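# Move pink garment from laundry bag into bin

## Task

Pull the pink garment out of the open laundry bag and get all of it into the bin. When finished, the second garment has to sit completely inside the bag, and the bag has to rest on the table, either standing or lying on its side. Both grippers must release and pull away at the end, because anything that stays in place only because the robot holds it does not count.

## Robot and tools

Robot: two arms, left_arm and right_arm. Each has six revolute joints and a two-finger parallel gripper. The left base sits at (-0.024, +0.334, 0) m with quat_wxyz (+0.998, 0, 0, +0.060). The right base sits at (+0.047, -0.264, 0) m with quat_wxyz (+0.999, 0, 0, +0.032). Joint ranges in rad, from base to hand: waist -2.618 to 3.054, shoulder 0 to 3.142, elbow 0 to 3.142, wrist pitch -1.571 to 1.571, wrist yaw -1.571 to 1.571, wrist roll -2.094 to 2.094. An elbow never fully straightens.

Frames: the scene frame has its origin on the tabletop midway between the arms. +z is up, +x reaches out across the table, and left_arm is on the +y side. The names left and right do not refer to sides of any picture. In each gripper's own frame the fingers extend along +z and close along y. The reported end_effector_position is the point between the finger pads, roughly 1 cm short of the tips.

execute_actions(actions): actions is a list of actions, run in order. Each action is a list of up to 15 rows, and each row lasts one 1/30 s control step. If fewer than 15 rows are given, the last row is repeated to fill the action. Every row is one flat list of 14 numbers, each between -1 and 1, and always covers both arms: left_arm dx, dy, dz, rx, ry, rz, opening, then right_arm in the same order. dx to rz are offsets, not poses. They are expressed in that gripper's own axes and measured from its pose at the start of the action; for the first action in a call, that is the last pose a result reported. Rows do not add up: each is relative to that same starting pose. Scale: 1.0 equals 0.6 m of translation or 180 degrees of rotation, and rx, ry, rz form a single rotation vector. The opening is absolute, not an offset: +1 is fully open (0.094 m) and -1 is closed. An empty list changes nothing and just returns the state and images.

Motion limits: at each step the commanded pose is clipped to at most 70 mm and 16 degrees from the gripper's measured pose. Large offsets therefore need several actions. After an action an arm travels only as far as its last clipped pose. If position and orientation cannot both be met, position wins. Arms tend to finish a centimetre or more short, usually low, and repeated zero offsets can let them sink. To hold an arm still, send it the correction back to its desired pose in the first call of a reply and zeros afterwards, aiming higher if it still droops.

move(target, speed, blocking): target is one row of 14 numbers in the same layout. Its offsets count from the pose in the latest result that shows one, in each gripper's axes. Each gripper follows a straight path, and both paths finish together. They last 0.5 to 10 s and are cut off at 10 s. Rotation goes the shorter way. speed is in m/s, from 0.002 to 0.5 (default 0.25), and rotation may reach twice that value in rad/s. Paths ignore obstacles and the other arm. A gripper may lag, drift, or overshoot the speed, mostly when its arm is nearly straight. Faster contact strikes harder, and aiming past a contact presses harder. The opening is applied at the start of the move. With blocking=false you get a result after 0.5 s while motion continues. Until a result shows the move has ended, further rows and moves are rejected, so call wait or stop first. The result adds a move: line giving the ending (done, off_target, moving, held, fault) and any limits. If the ending names one arm only, the other arm finished normally. held means a safety check blocked that arm's last step. limits=paced means the pose sent to an arm was clipped. limits=held means some steps were blocked along the way, after which the arm may move much faster than speed. The result also gives each gripper's distance from its target.

wait(seconds): 0 to 10 s. Both arms keep their last command, and a running move continues. The wait ends early when that move ends.

stop(): brakes a running move to rest. Faster arms need more room to stop, and the fingers keep closing or opening.

zoom_image(camera, region): camera is one of cam_head_left, cam_head_right, cam_high, cam_left_wrist, cam_right_wrist. All images are 672x504. region is [x0, y0, x1, y1] in that camera's pixels, with (0, 0) at the top-left corner, and can be at most 504 by 504.

read_manual(section): only returns licence text and is of no use for the task. finished_scene(scene): ends the current scene for good; pass its number, here 1. The goal must already hold and keep holding. Ending a reply without any tool call ends everything.

Results: the state line reads left_arm: … | right_arm: … and gives each gripper's position in metres and quat_wxyz in the scene frame. It can be somewhat wrong at long reach. Hand target lines show the pose each controller is now driving toward. grip_measured is the finger opening on the command scale, and the last joint value gives it in metres. Each gripper may be off by up to about 1 mm. To grasp, command about 0.03 below grip_measured; less than that grips more gently. Pad force tops out near 50 to 62 N and is weaker on very thin material. A pose unreachable line means the clearance check altered or blocked that arm's command. FAULT lines report arm stops. MOTOR HOT appears at 75 °C. At 90 °C the arm halts for 10 s, and at 100 °C it goes limp and falls. Holding loads for a long time heats the motors. Camera calibrations (K, distortion, T_world_to_cam) are supplied, and the wrist cameras move with their arms.

Avoid: knocking the bag, bin or any other rigid object off the table, which fails the task; letting the arms strike or press on each other; drops, slams and hard pushes. Held items may occasionally be tugged, so grip firmly enough. Finish with both grippers open and clear of the bag, the bin and the garments.

Each tool is called after "Emit:" as a command line: name --argument value for each argument, lists and objects as JSON in quotes; but a table of rows of numbers goes row by row, as --pt "numbers of a row", without its own name.

## Session

Emit:
execute_actions --actions '[]'

Scene clock: 0.00 s.
left_arm: end_effector_position=(+0.1861, +0.5286, +0.1766) grip_measured=+1.000 end_effector_quat_wxyz=(-0.384, +0.877, -0.216, +0.192) | right_arm: end_effector_position=(+0.3708, -0.5254, +0.2540) grip_measured=+1.000 end_effector_quat_wxyz=(+0.463, -0.150, +0.866, -0.117)
Joint positions: left_arm=[ 0.511  0.842  0.676 -0.53  -0.182 -1.943  0.094] | right_arm=[-1.028  1.513  1.349 -0.636 -0.709 -1.008  0.094]
Joint velocities: left_arm=[-0.007 -0.002  0.002 -0.051  0.007  0.007  0.   ] | right_arm=[ 0.007 -0.007 -0.007  0.022 -0.095 -0.022  0.   ]
Hand target (left_arm): +0.186, +0.530, +0.183; -0.392, +0.873, -0.215, +0.194
Hand target (right_arm): +0.372, -0.524, +0.266; +0.474, -0.157, +0.858, -0.125

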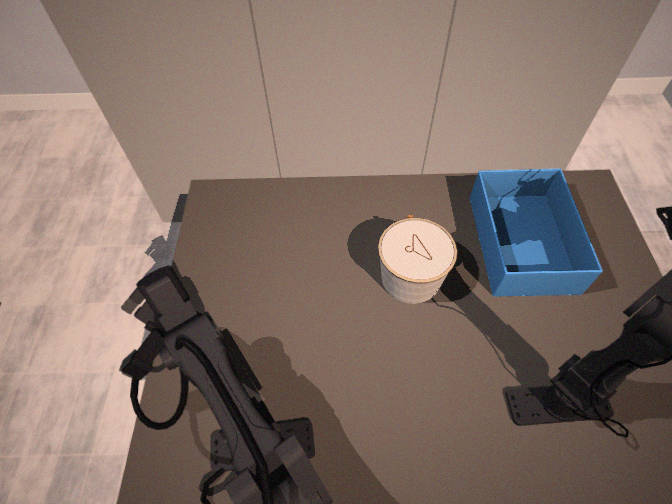

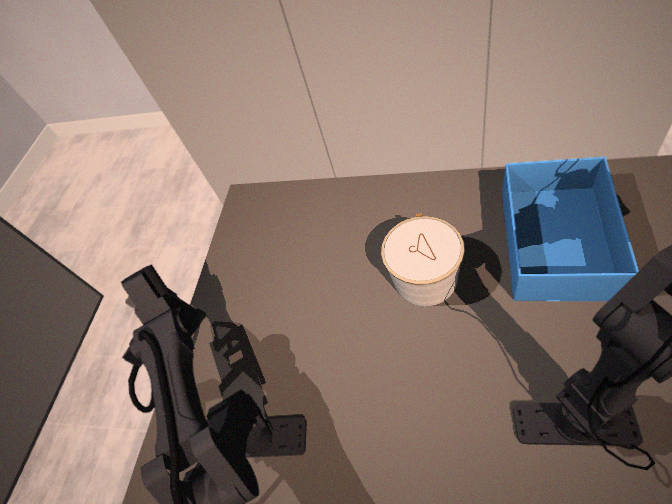

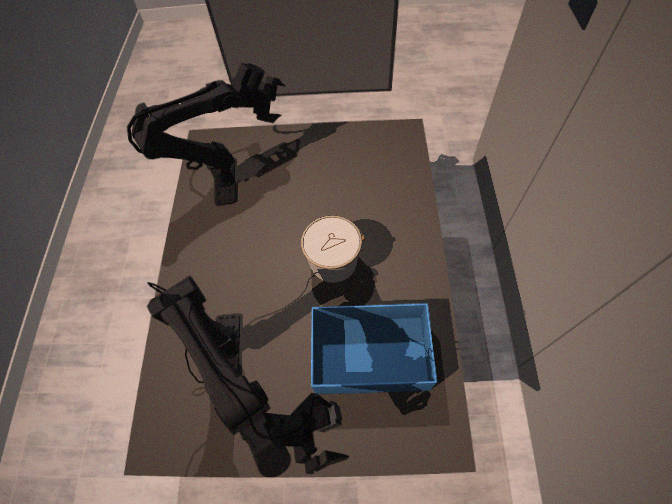

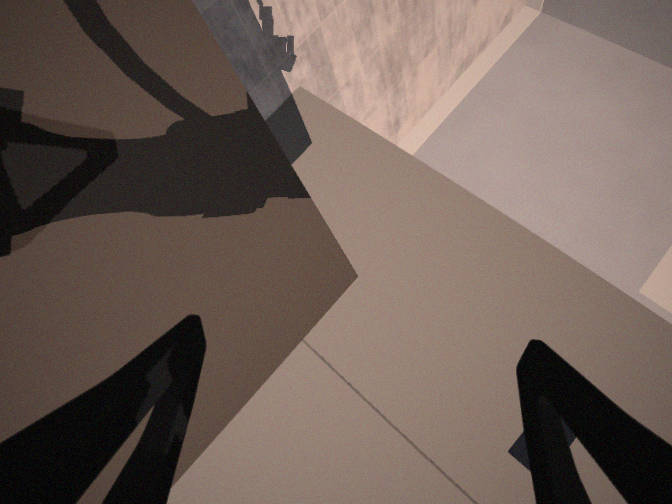

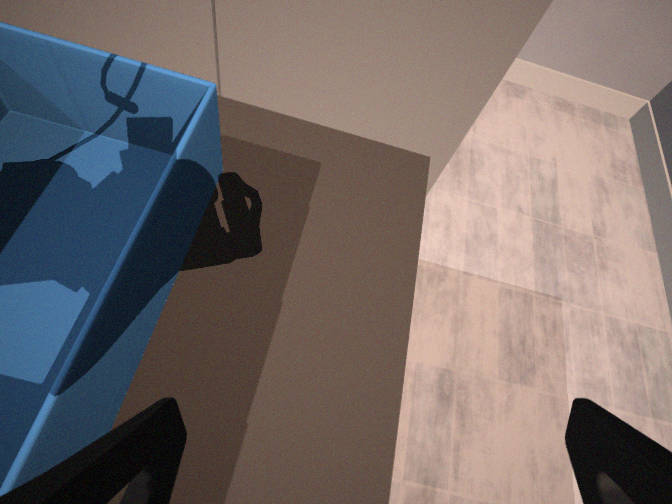

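Emit:
zoom_image --camera "cam_head_left" --region '[350, 200, 490, 310]'

Emit:
zoom_image --camera "cam_high" --region '[280, 205, 400, 295]'

Emit:
zoom_image --camera "cam_head_right" --region '[350, 200, 490, 310]'

Region (350, 200, 490, 310) of cam_head_left's 672x504 image, scaled by 3.600, with more detail than that image has; it fills the top 396 rows of this view, and the rest is white.

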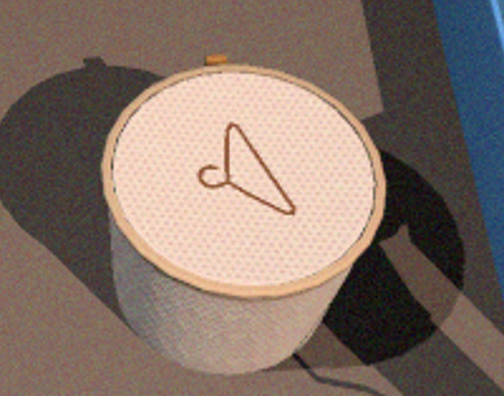

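Region (280, 205, 400, 295) of cam_high's 672x504 image, scaled by 4.200, with more detail than that image has; it fills the top 378 rows of this view, and the rest is white.

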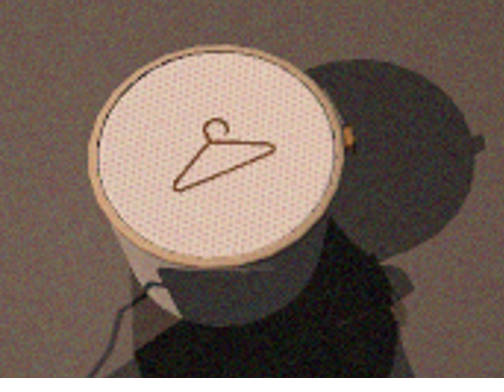

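Region (350, 200, 490, 310) of cam_head_right's 672x504 image, scaled by 3.600, with more detail than that image has; it fills the top 396 rows of this view, and the rest is white.

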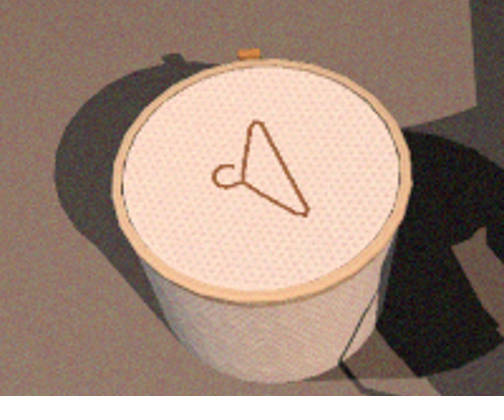

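Emit:
move --target '[0.387,0.274,-0.303,-0.169,0.339,0.774,1,-0.278,0.73,0.057,-0.078,0.308,0.1,1]' --speed 0.4

Scene clock: 45.77 s.
left_arm: end_effector_position=(+0.2465, +0.2076, +0.2017) grip_measured=+1.000 end_effector_quat_wxyz=(+0.024, -0.003, +1.000, +0.010) | right_arm: end_effector_position=(+0.4194, -0.0565, +0.2189) grip_measured=+1.000 end_effector_quat_wxyz=(+0.098, -0.007, +0.993, +0.061)
Joint positions: left_arm=[-0.585  1.675  1.711 -1.572 -0.04  -0.471  0.094] | right_arm=[ 0.435  2.051  2.254 -1.544 -0.015  0.488  0.094]
Joint velocities: left_arm=[ 0.002 -0.007  0.017  0.051  0.007 -0.037  0.   ] | right_arm=[-0.012 -0.017  0.007  0.037  0.051 -0.022  0.   ]
Hand target (left_arm): +0.248, +0.202, +0.209; +0.032, +0.005, +0.999, +0.003
Hand target (right_arm): +0.419, -0.054, +0.228; +0.105, -0.003, +0.992, +0.071
Off the commanded pose (left_arm): 0.011 m, 3 deg.
Off the commanded pose (right_arm): 0.006 m, 13 deg.
joint sent to its limit (left arm) — the command would take joint 4 (wrist pitch) past its lower limit, so that joint was sent only as far as its limit.
joint sent to its limit (right arm) — the command would take joint 4 (wrist pitch) past its lower limit, so that joint was sent only as far as its limit.
move: off_target (left_arm, right_arm)
camera_calibration (this result's frames):
cam_left_wrist: T_world_to_cam=[[0.0665863, -0.994214, -0.0842903, 0.210501], [-0.810214, -0.10318, 0.576981, 0.134774], [-0.582339, 0.0298742, -0.812397, 0.416018], [0, 0, 0, 1]] pos_world=[0.337443, 0.210761, 0.277952]
cam_right_wrist: T_world_to_cam=[[-0.0456258, -0.976575, -0.210284, 0.0177294], [-0.966588, -0.00999469, 0.256139, 0.392705], [-0.252241, 0.214944, -0.94349, 0.420644], [0, 0, 0, 1]] pos_world=[0.486496, -0.0691762, 0.300015]

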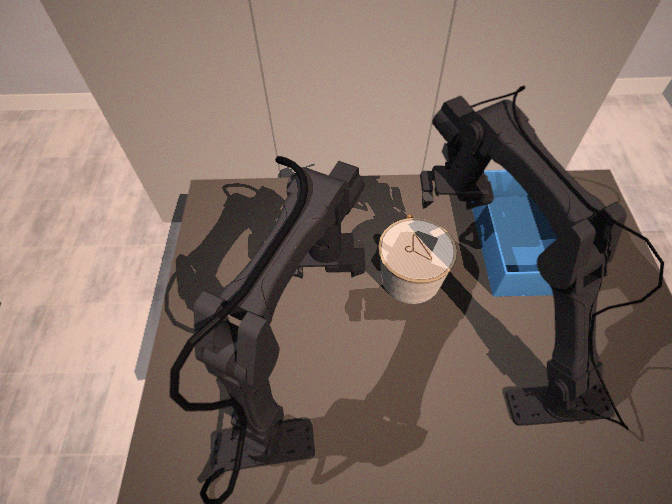

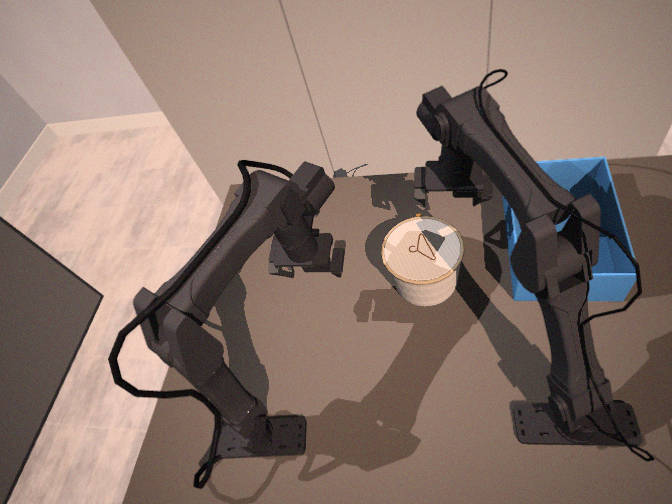

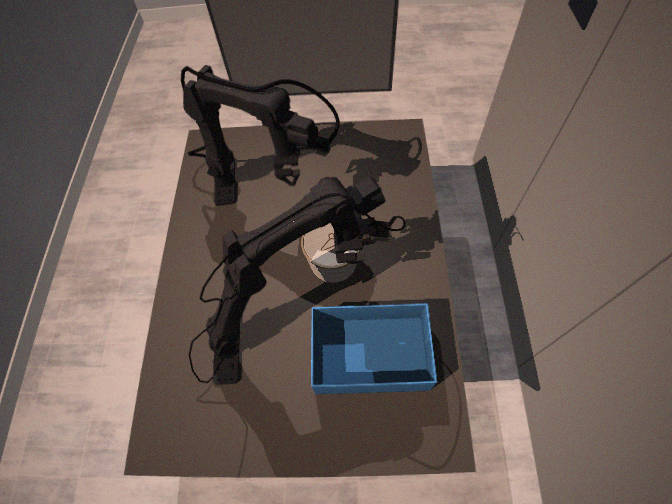

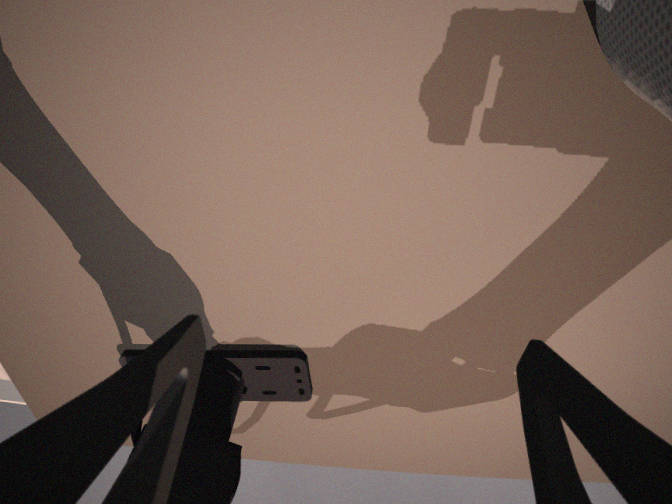

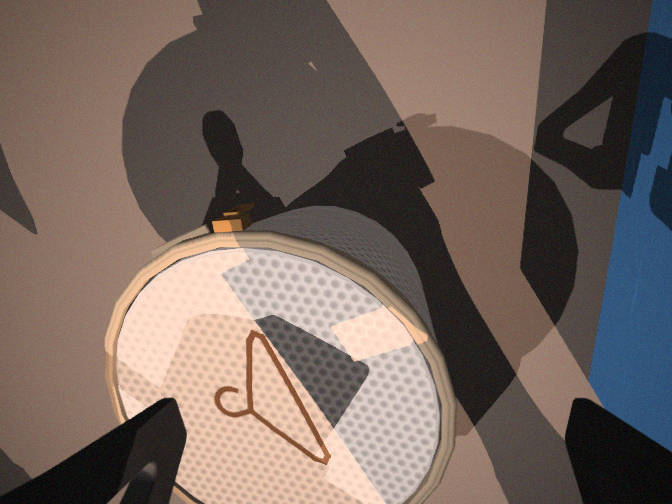

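Emit:
move --target '[0,0.05,0,0,0,0,1,0.204,0.002,0.045,0.066,0.039,0.309,-0.2]' --speed 0.4

Scene clock: 62.10 s.
left_arm: end_effector_position=(+0.2479, +0.2339, +0.1970) grip_measured=+1.000 end_effector_quat_wxyz=(+0.014, -0.000, +1.000, +0.016) | right_arm: end_effector_position=(+0.3060, -0.0536, +0.1629) grip_measured=-0.199 end_effector_quat_wxyz=(-0.010, +0.459, +0.888, -0.015)
Joint positions: left_arm=[-0.501  1.655  1.67  -1.572 -0.04  -0.382  0.094] | right_arm=[ 0.611  1.853  1.769 -1.522 -0.007  1.628  0.038]
Joint velocities: left_arm=[ 0.002  0.012 -0.002  0.007  0.007  0.037  0.   ] | right_arm=[ 0.002  0.002  0.012  0.051  0.037  0.007 -0.   ]
Hand target (left_arm): +0.246, +0.237, +0.202; +0.023, -0.003, +1.000, +0.009
Hand target (right_arm): +0.304, -0.051, +0.172; -0.003, +0.461, +0.888, +0.002
Off the commanded pose (left_arm): 0.007 m, 1 deg.
Off the commanded pose (right_arm): 0.006 m, 2 deg.
move: done
camera_calibration (this result's frames):
cam_left_wrist: T_world_to_cam=[[0.0594167, -0.993451, -0.0975958, 0.240416], [-0.798213, -0.105993, 0.592977, 0.135848], [-0.599438, 0.0426696, -0.799283, 0.410819], [0, 0, 0, 1]] pos_world=[0.340411, 0.235712, 0.271269]
cam_right_wrist: T_world_to_cam=[[-0.862224, -0.504911, -0.040438, 0.251102], [-0.469102, 0.765852, 0.439789, 0.156934], [-0.191085, 0.398166, -0.89719, 0.322147], [0, 0, 0, 1]] pos_world=[0.351682, -0.121671, 0.230163]

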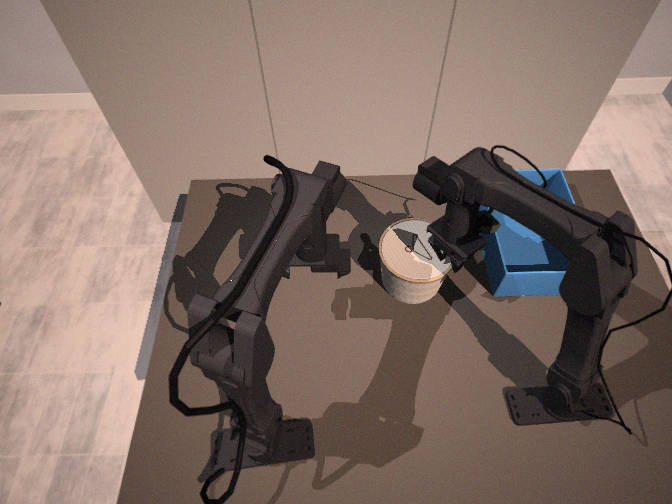

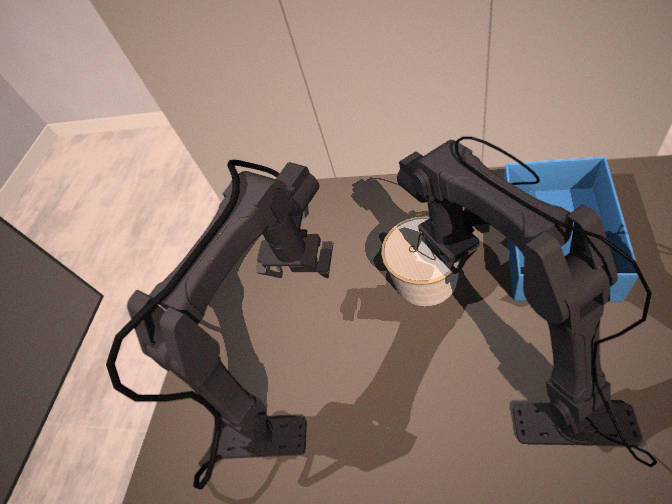

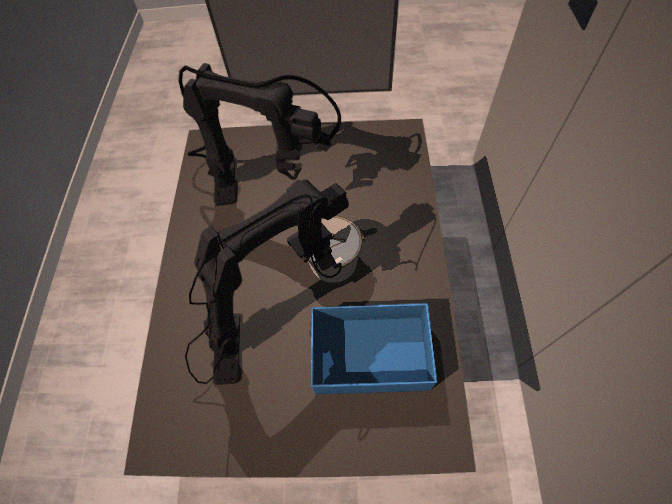

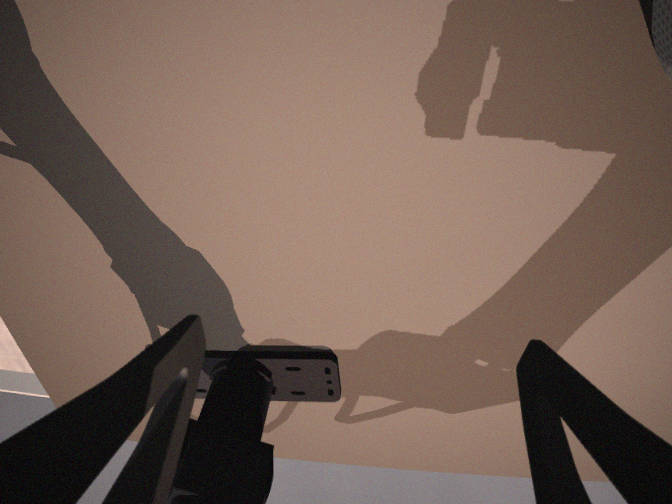

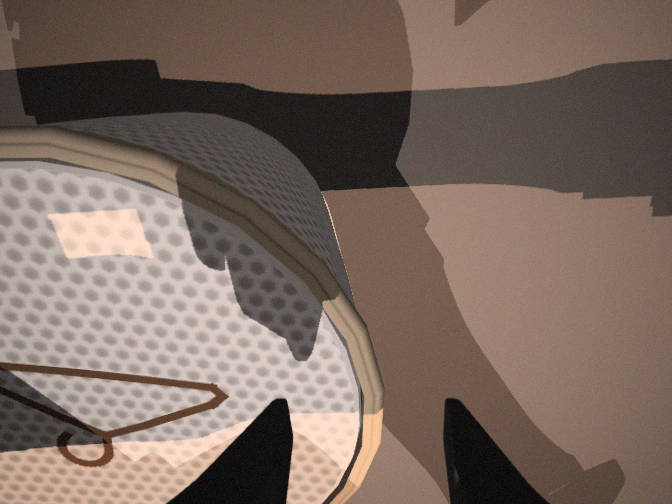

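Emit:
move --target '[0,0,0,0,0,0,1,0,-0.005,0.04,-0.15,0,0,-0.5]' --speed 0.2

Emit:
zoom_image --camera "cam_head_left" --region '[370, 210, 490, 310]'

Scene clock: 72.47 s.
left_arm: end_effector_position=(+0.2479, +0.2339, +0.1970) grip_measured=+1.000 end_effector_quat_wxyz=(+0.014, -0.000, +1.000, +0.016) | right_arm: end_effector_position=(+0.3010, -0.0568, +0.1415) grip_measured=-0.499 end_effector_quat_wxyz=(+0.085, +0.452, +0.868, +0.187)
Joint positions: left_arm=[-0.501  1.655  1.67  -1.572 -0.04  -0.382  0.094] | right_arm=[ 0.622  1.404  1.125 -0.878  0.009  1.644  0.024]
Joint velocities: left_arm=[-0.007  0.002  0.002 -0.066 -0.037 -0.007  0.   ] | right_arm=[ 0.007 -0.007  0.002 -0.037  0.051 -0.022  0.001]
Hand target (left_arm): +0.248, +0.234, +0.197; +0.014, -0.000, +1.000, +0.016
Hand target (right_arm): +0.302, -0.056, +0.143; +0.095, +0.452, +0.866, +0.194
Off the commanded pose (left_arm): 0.000 m, 0 deg.
Off the commanded pose (right_arm): 0.003 m, 2 deg.
move: done
camera_calibration (this result's frames):
cam_left_wrist: T_world_to_cam=[[0.0594167, -0.993451, -0.0975958, 0.240416], [-0.798213, -0.105993, 0.592977, 0.135848], [-0.599438, 0.0426696, -0.799283, 0.410819], [0, 0, 0, 1]] pos_world=[0.340411, 0.235712, 0.271269]
cam_right_wrist: T_world_to_cam=[[-0.773715, -0.428226, -0.466891, 0.282392], [-0.622897, 0.648677, 0.437285, 0.206371], [0.115605, 0.629159, -0.768631, 0.205842], [0, 0, 0, 1]] pos_world=[0.323242, -0.142448, 0.19982]

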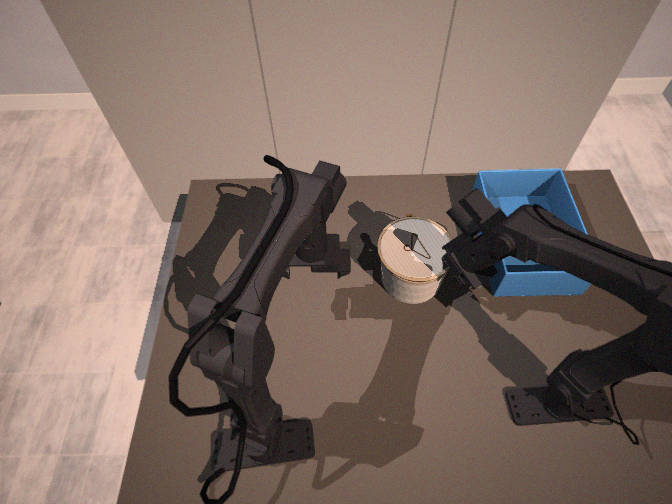

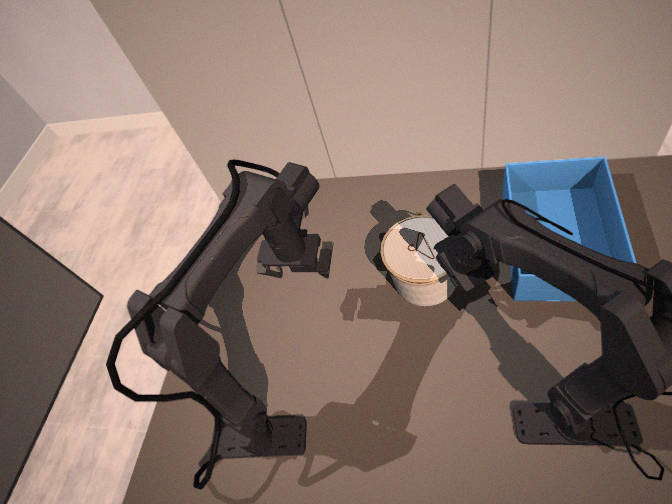

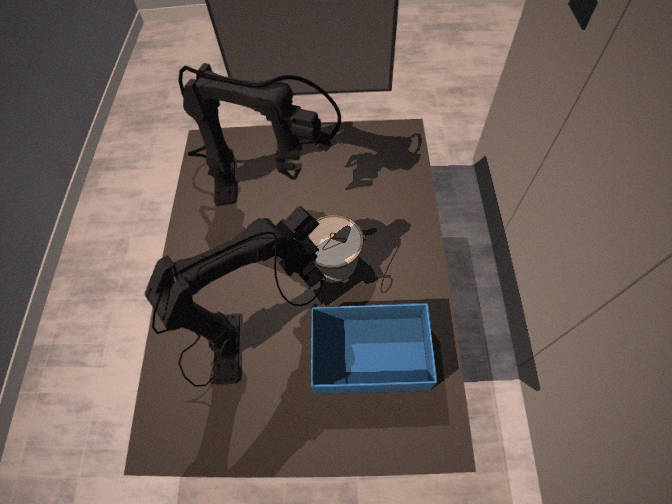

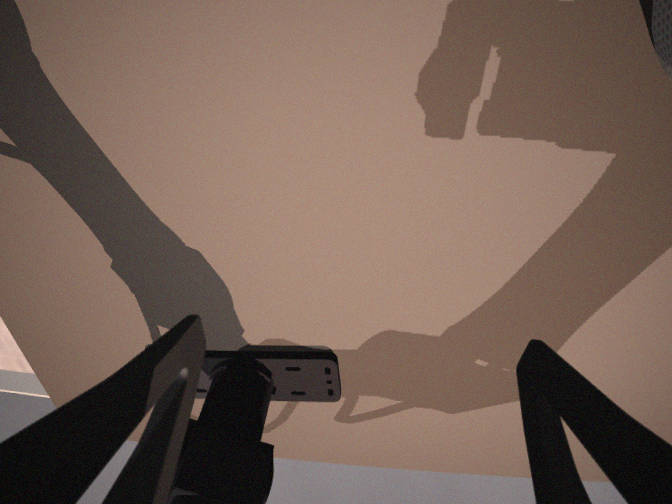

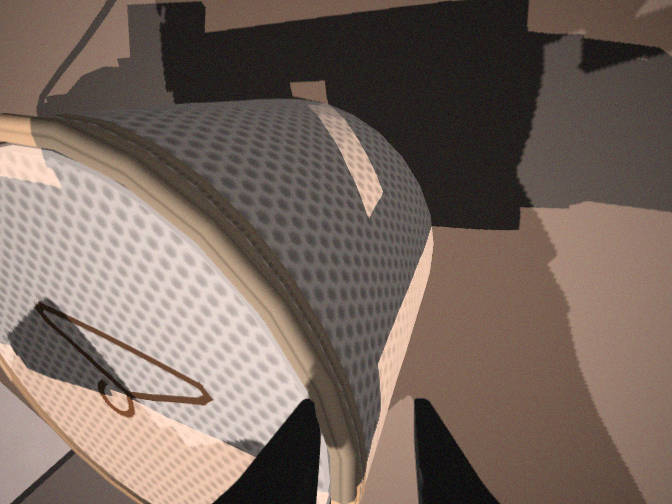

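Region (370, 210, 490, 310) of cam_head_left's 672x504 image, scaled by 4.200, with more detail than that image has.

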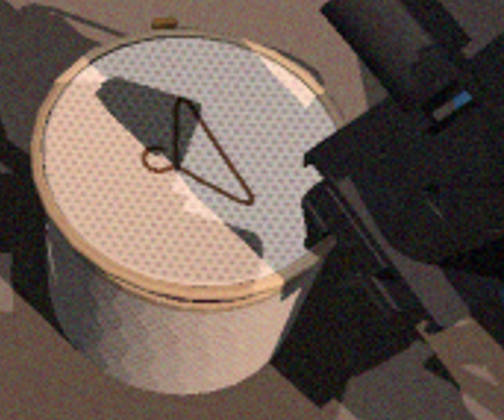

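Emit:
execute_actions --actions '[[[0,0,0,0,0,0,1,0,0.022,-0.012,0,0,0,-0.6]],[[0,0,0,0,0,0,1,0,0,0.012,0,0,0,-0.6]]]'

Scene clock: 80.53 s.
left_arm: end_effector_position=(+0.2479, +0.2339, +0.1970) grip_measured=+1.000 end_effector_quat_wxyz=(+0.014, -0.000, +1.000, +0.016) | right_arm: end_effector_position=(+0.3059, -0.0527, +0.1444) grip_measured=-0.599 end_effector_quat_wxyz=(+0.084, +0.452, +0.869, +0.185)
Joint positions: left_arm=[-0.501  1.655  1.67  -1.572 -0.04  -0.382  0.094] | right_arm=[ 0.622  1.431  1.16  -0.89   0.009  1.644  0.019]
Joint velocities: left_arm=[-0.012 -0.012 -0.007 -0.022  0.022 -0.051  0.   ] | right_arm=[-0.002  0.002  0.002 -0.051  0.022  0.022 -0.001]
Hand target (left_arm): +0.248, +0.234, +0.197; +0.014, -0.000, +1.000, +0.016
Hand target (right_arm): +0.308, -0.051, +0.140; +0.084, +0.452, +0.869, +0.185
Off the commanded pose (left_arm): 0.000 m, 0 deg.
Off the commanded pose (right_arm): 0.005 m, 0 deg.
camera_calibration (this result's frames):
cam_left_wrist: T_world_to_cam=[[0.0594167, -0.993451, -0.0975958, 0.240416], [-0.798213, -0.105993, 0.592977, 0.135848], [-0.599438, 0.0426696, -0.799283, 0.410819], [0, 0, 0, 1]] pos_world=[0.340411, 0.235712, 0.271269]
cam_right_wrist: T_world_to_cam=[[-0.774951, -0.429238, -0.463902, 0.289153], [-0.621735, 0.649628, 0.437525, 0.205228], [0.113561, 0.627485, -0.770303, 0.20572], [0, 0, 0, 1]] pos_world=[0.328315, -0.138292, 0.202813]

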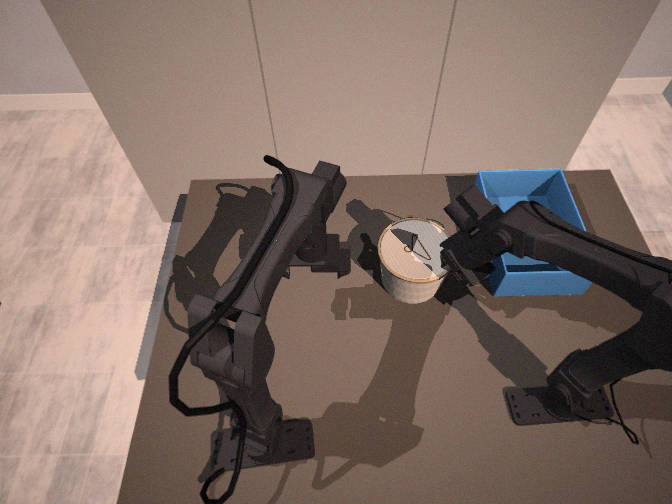

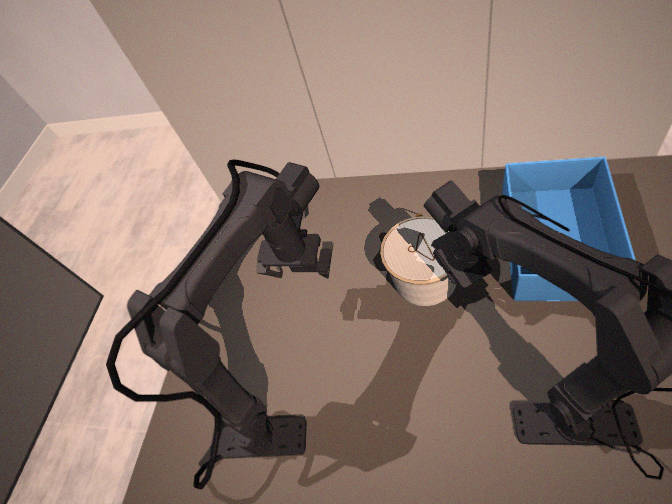

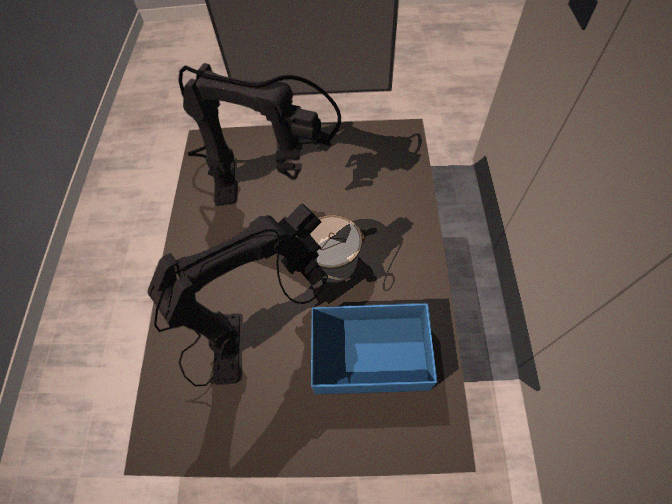

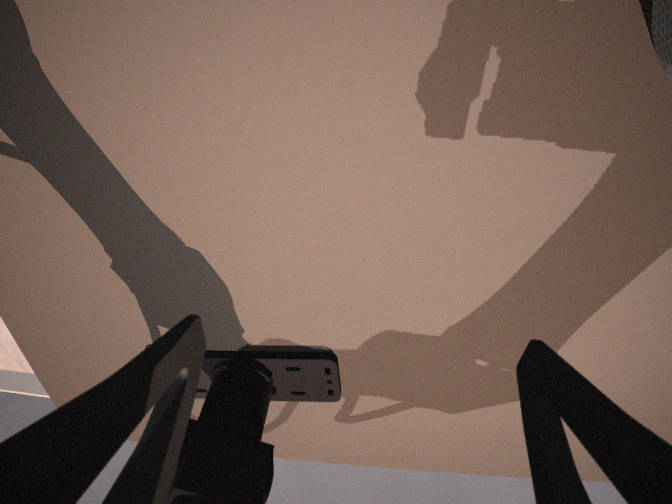

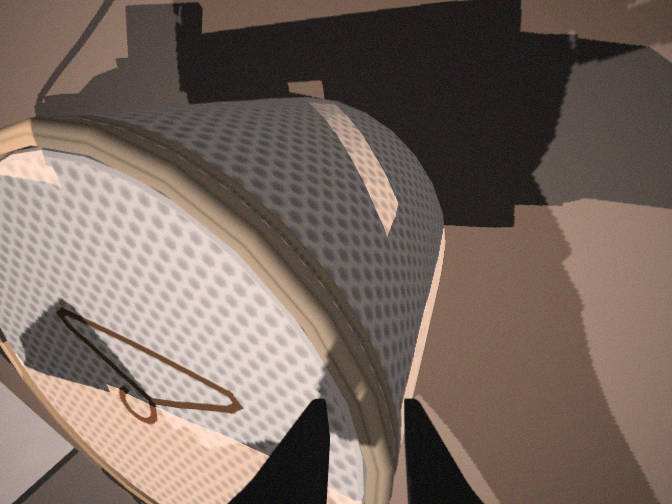

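Emit:
execute_actions --actions '[[[0,0,0,0,0,0,1,0,0,0.02,0,0,0,-0.62]],[[0,0,0,0,0,0,1,0,0,0,0,0,0,-1]],[[0,0,0,0,0,0,1,0,0.015,-0.03,0,0,0,-1]],[[0,0,0,0,0,0,1,0,0.015,-0.03,0,0,0,-1]]]'

Scene clock: 87.40 s.
left_arm: end_effector_position=(+0.2479, +0.2339, +0.1970) grip_measured=+1.000 end_effector_quat_wxyz=(+0.014, -0.000, +1.000, +0.016) | right_arm: end_effector_position=(+0.3152, -0.0447, +0.1699) grip_measured=-0.896 end_effector_quat_wxyz=(+0.092, +0.449, +0.865, +0.204)
Joint positions: left_arm=[-0.501  1.655  1.67  -1.572 -0.04  -0.382  0.094] | right_arm=[ 0.622  1.444  1.255 -0.932  0.007  1.643  0.005]
Joint velocities: left_arm=[-0.017  0.002 -0.002 -0.007  0.022 -0.022  0.   ] | right_arm=[-0.007 -0.002 -0.002  0.007  0.007  0.037  0.   ]
Hand target (left_arm): +0.248, +0.234, +0.197; +0.014, -0.000, +1.000, +0.016
Hand target (right_arm): +0.315, -0.046, +0.176; +0.091, +0.450, +0.865, +0.202
Off the commanded pose (left_arm): 0.000 m, 0 deg.
Off the commanded pose (right_arm): 0.007 m, 0 deg.
camera_calibration (this result's frames):
cam_left_wrist: T_world_to_cam=[[0.0594167, -0.993451, -0.0975958, 0.240416], [-0.798213, -0.105993, 0.592977, 0.135848], [-0.599438, 0.0426696, -0.799283, 0.410819], [0, 0, 0, 1]] pos_world=[0.340411, 0.235712, 0.271269]
cam_right_wrist: T_world_to_cam=[[-0.759554, -0.417402, -0.498853, 0.31328], [-0.636085, 0.636921, 0.435577, 0.198886], [0.135919, 0.648157, -0.749279, 0.209586], [0, 0, 0, 1]] pos_world=[0.335975, -0.131756, 0.226688]

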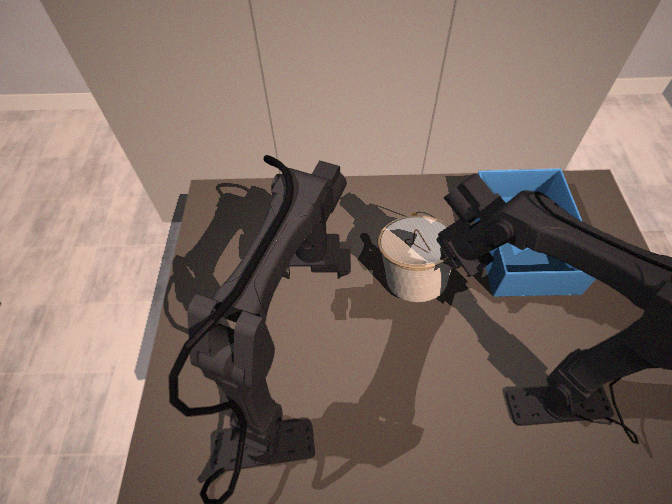

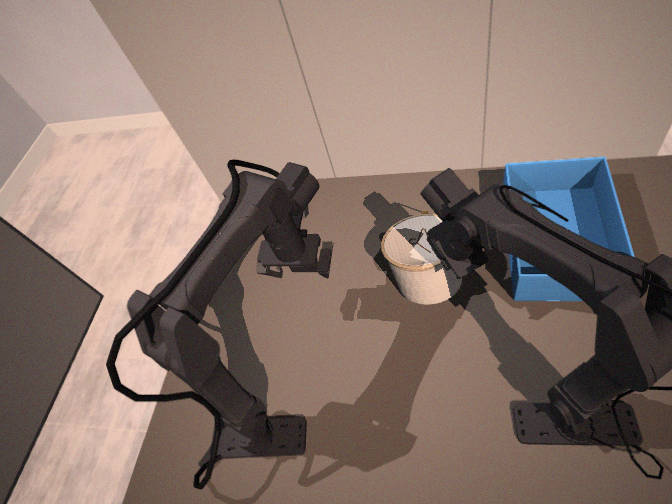

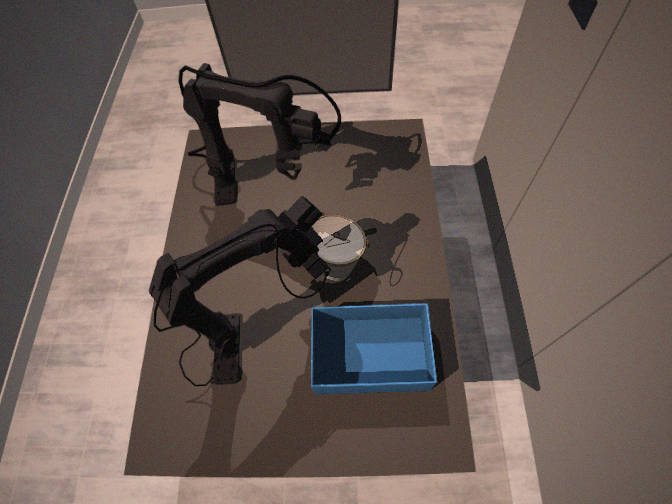

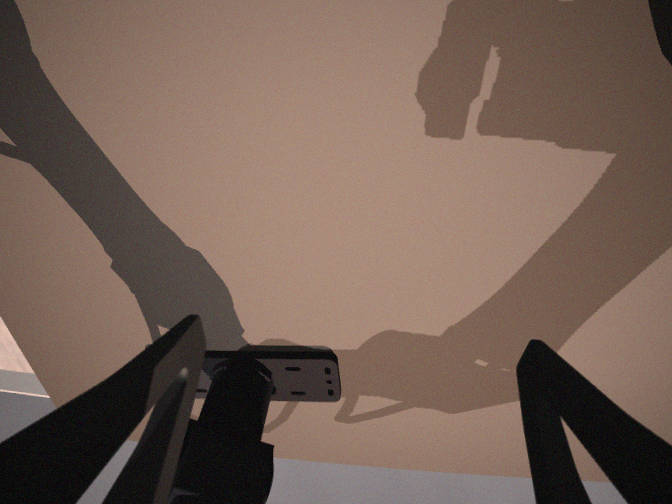

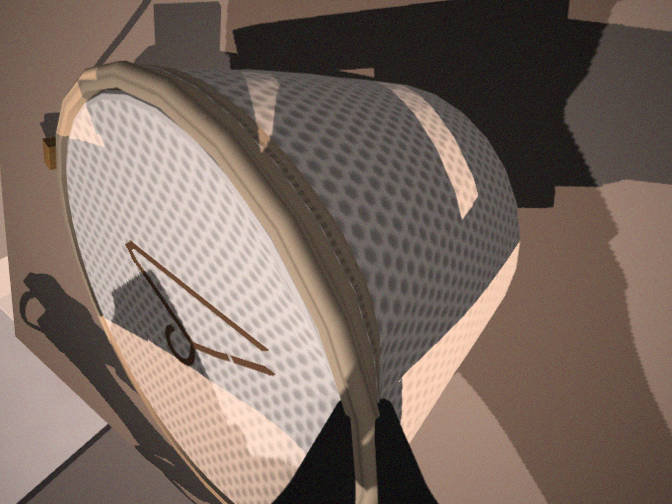

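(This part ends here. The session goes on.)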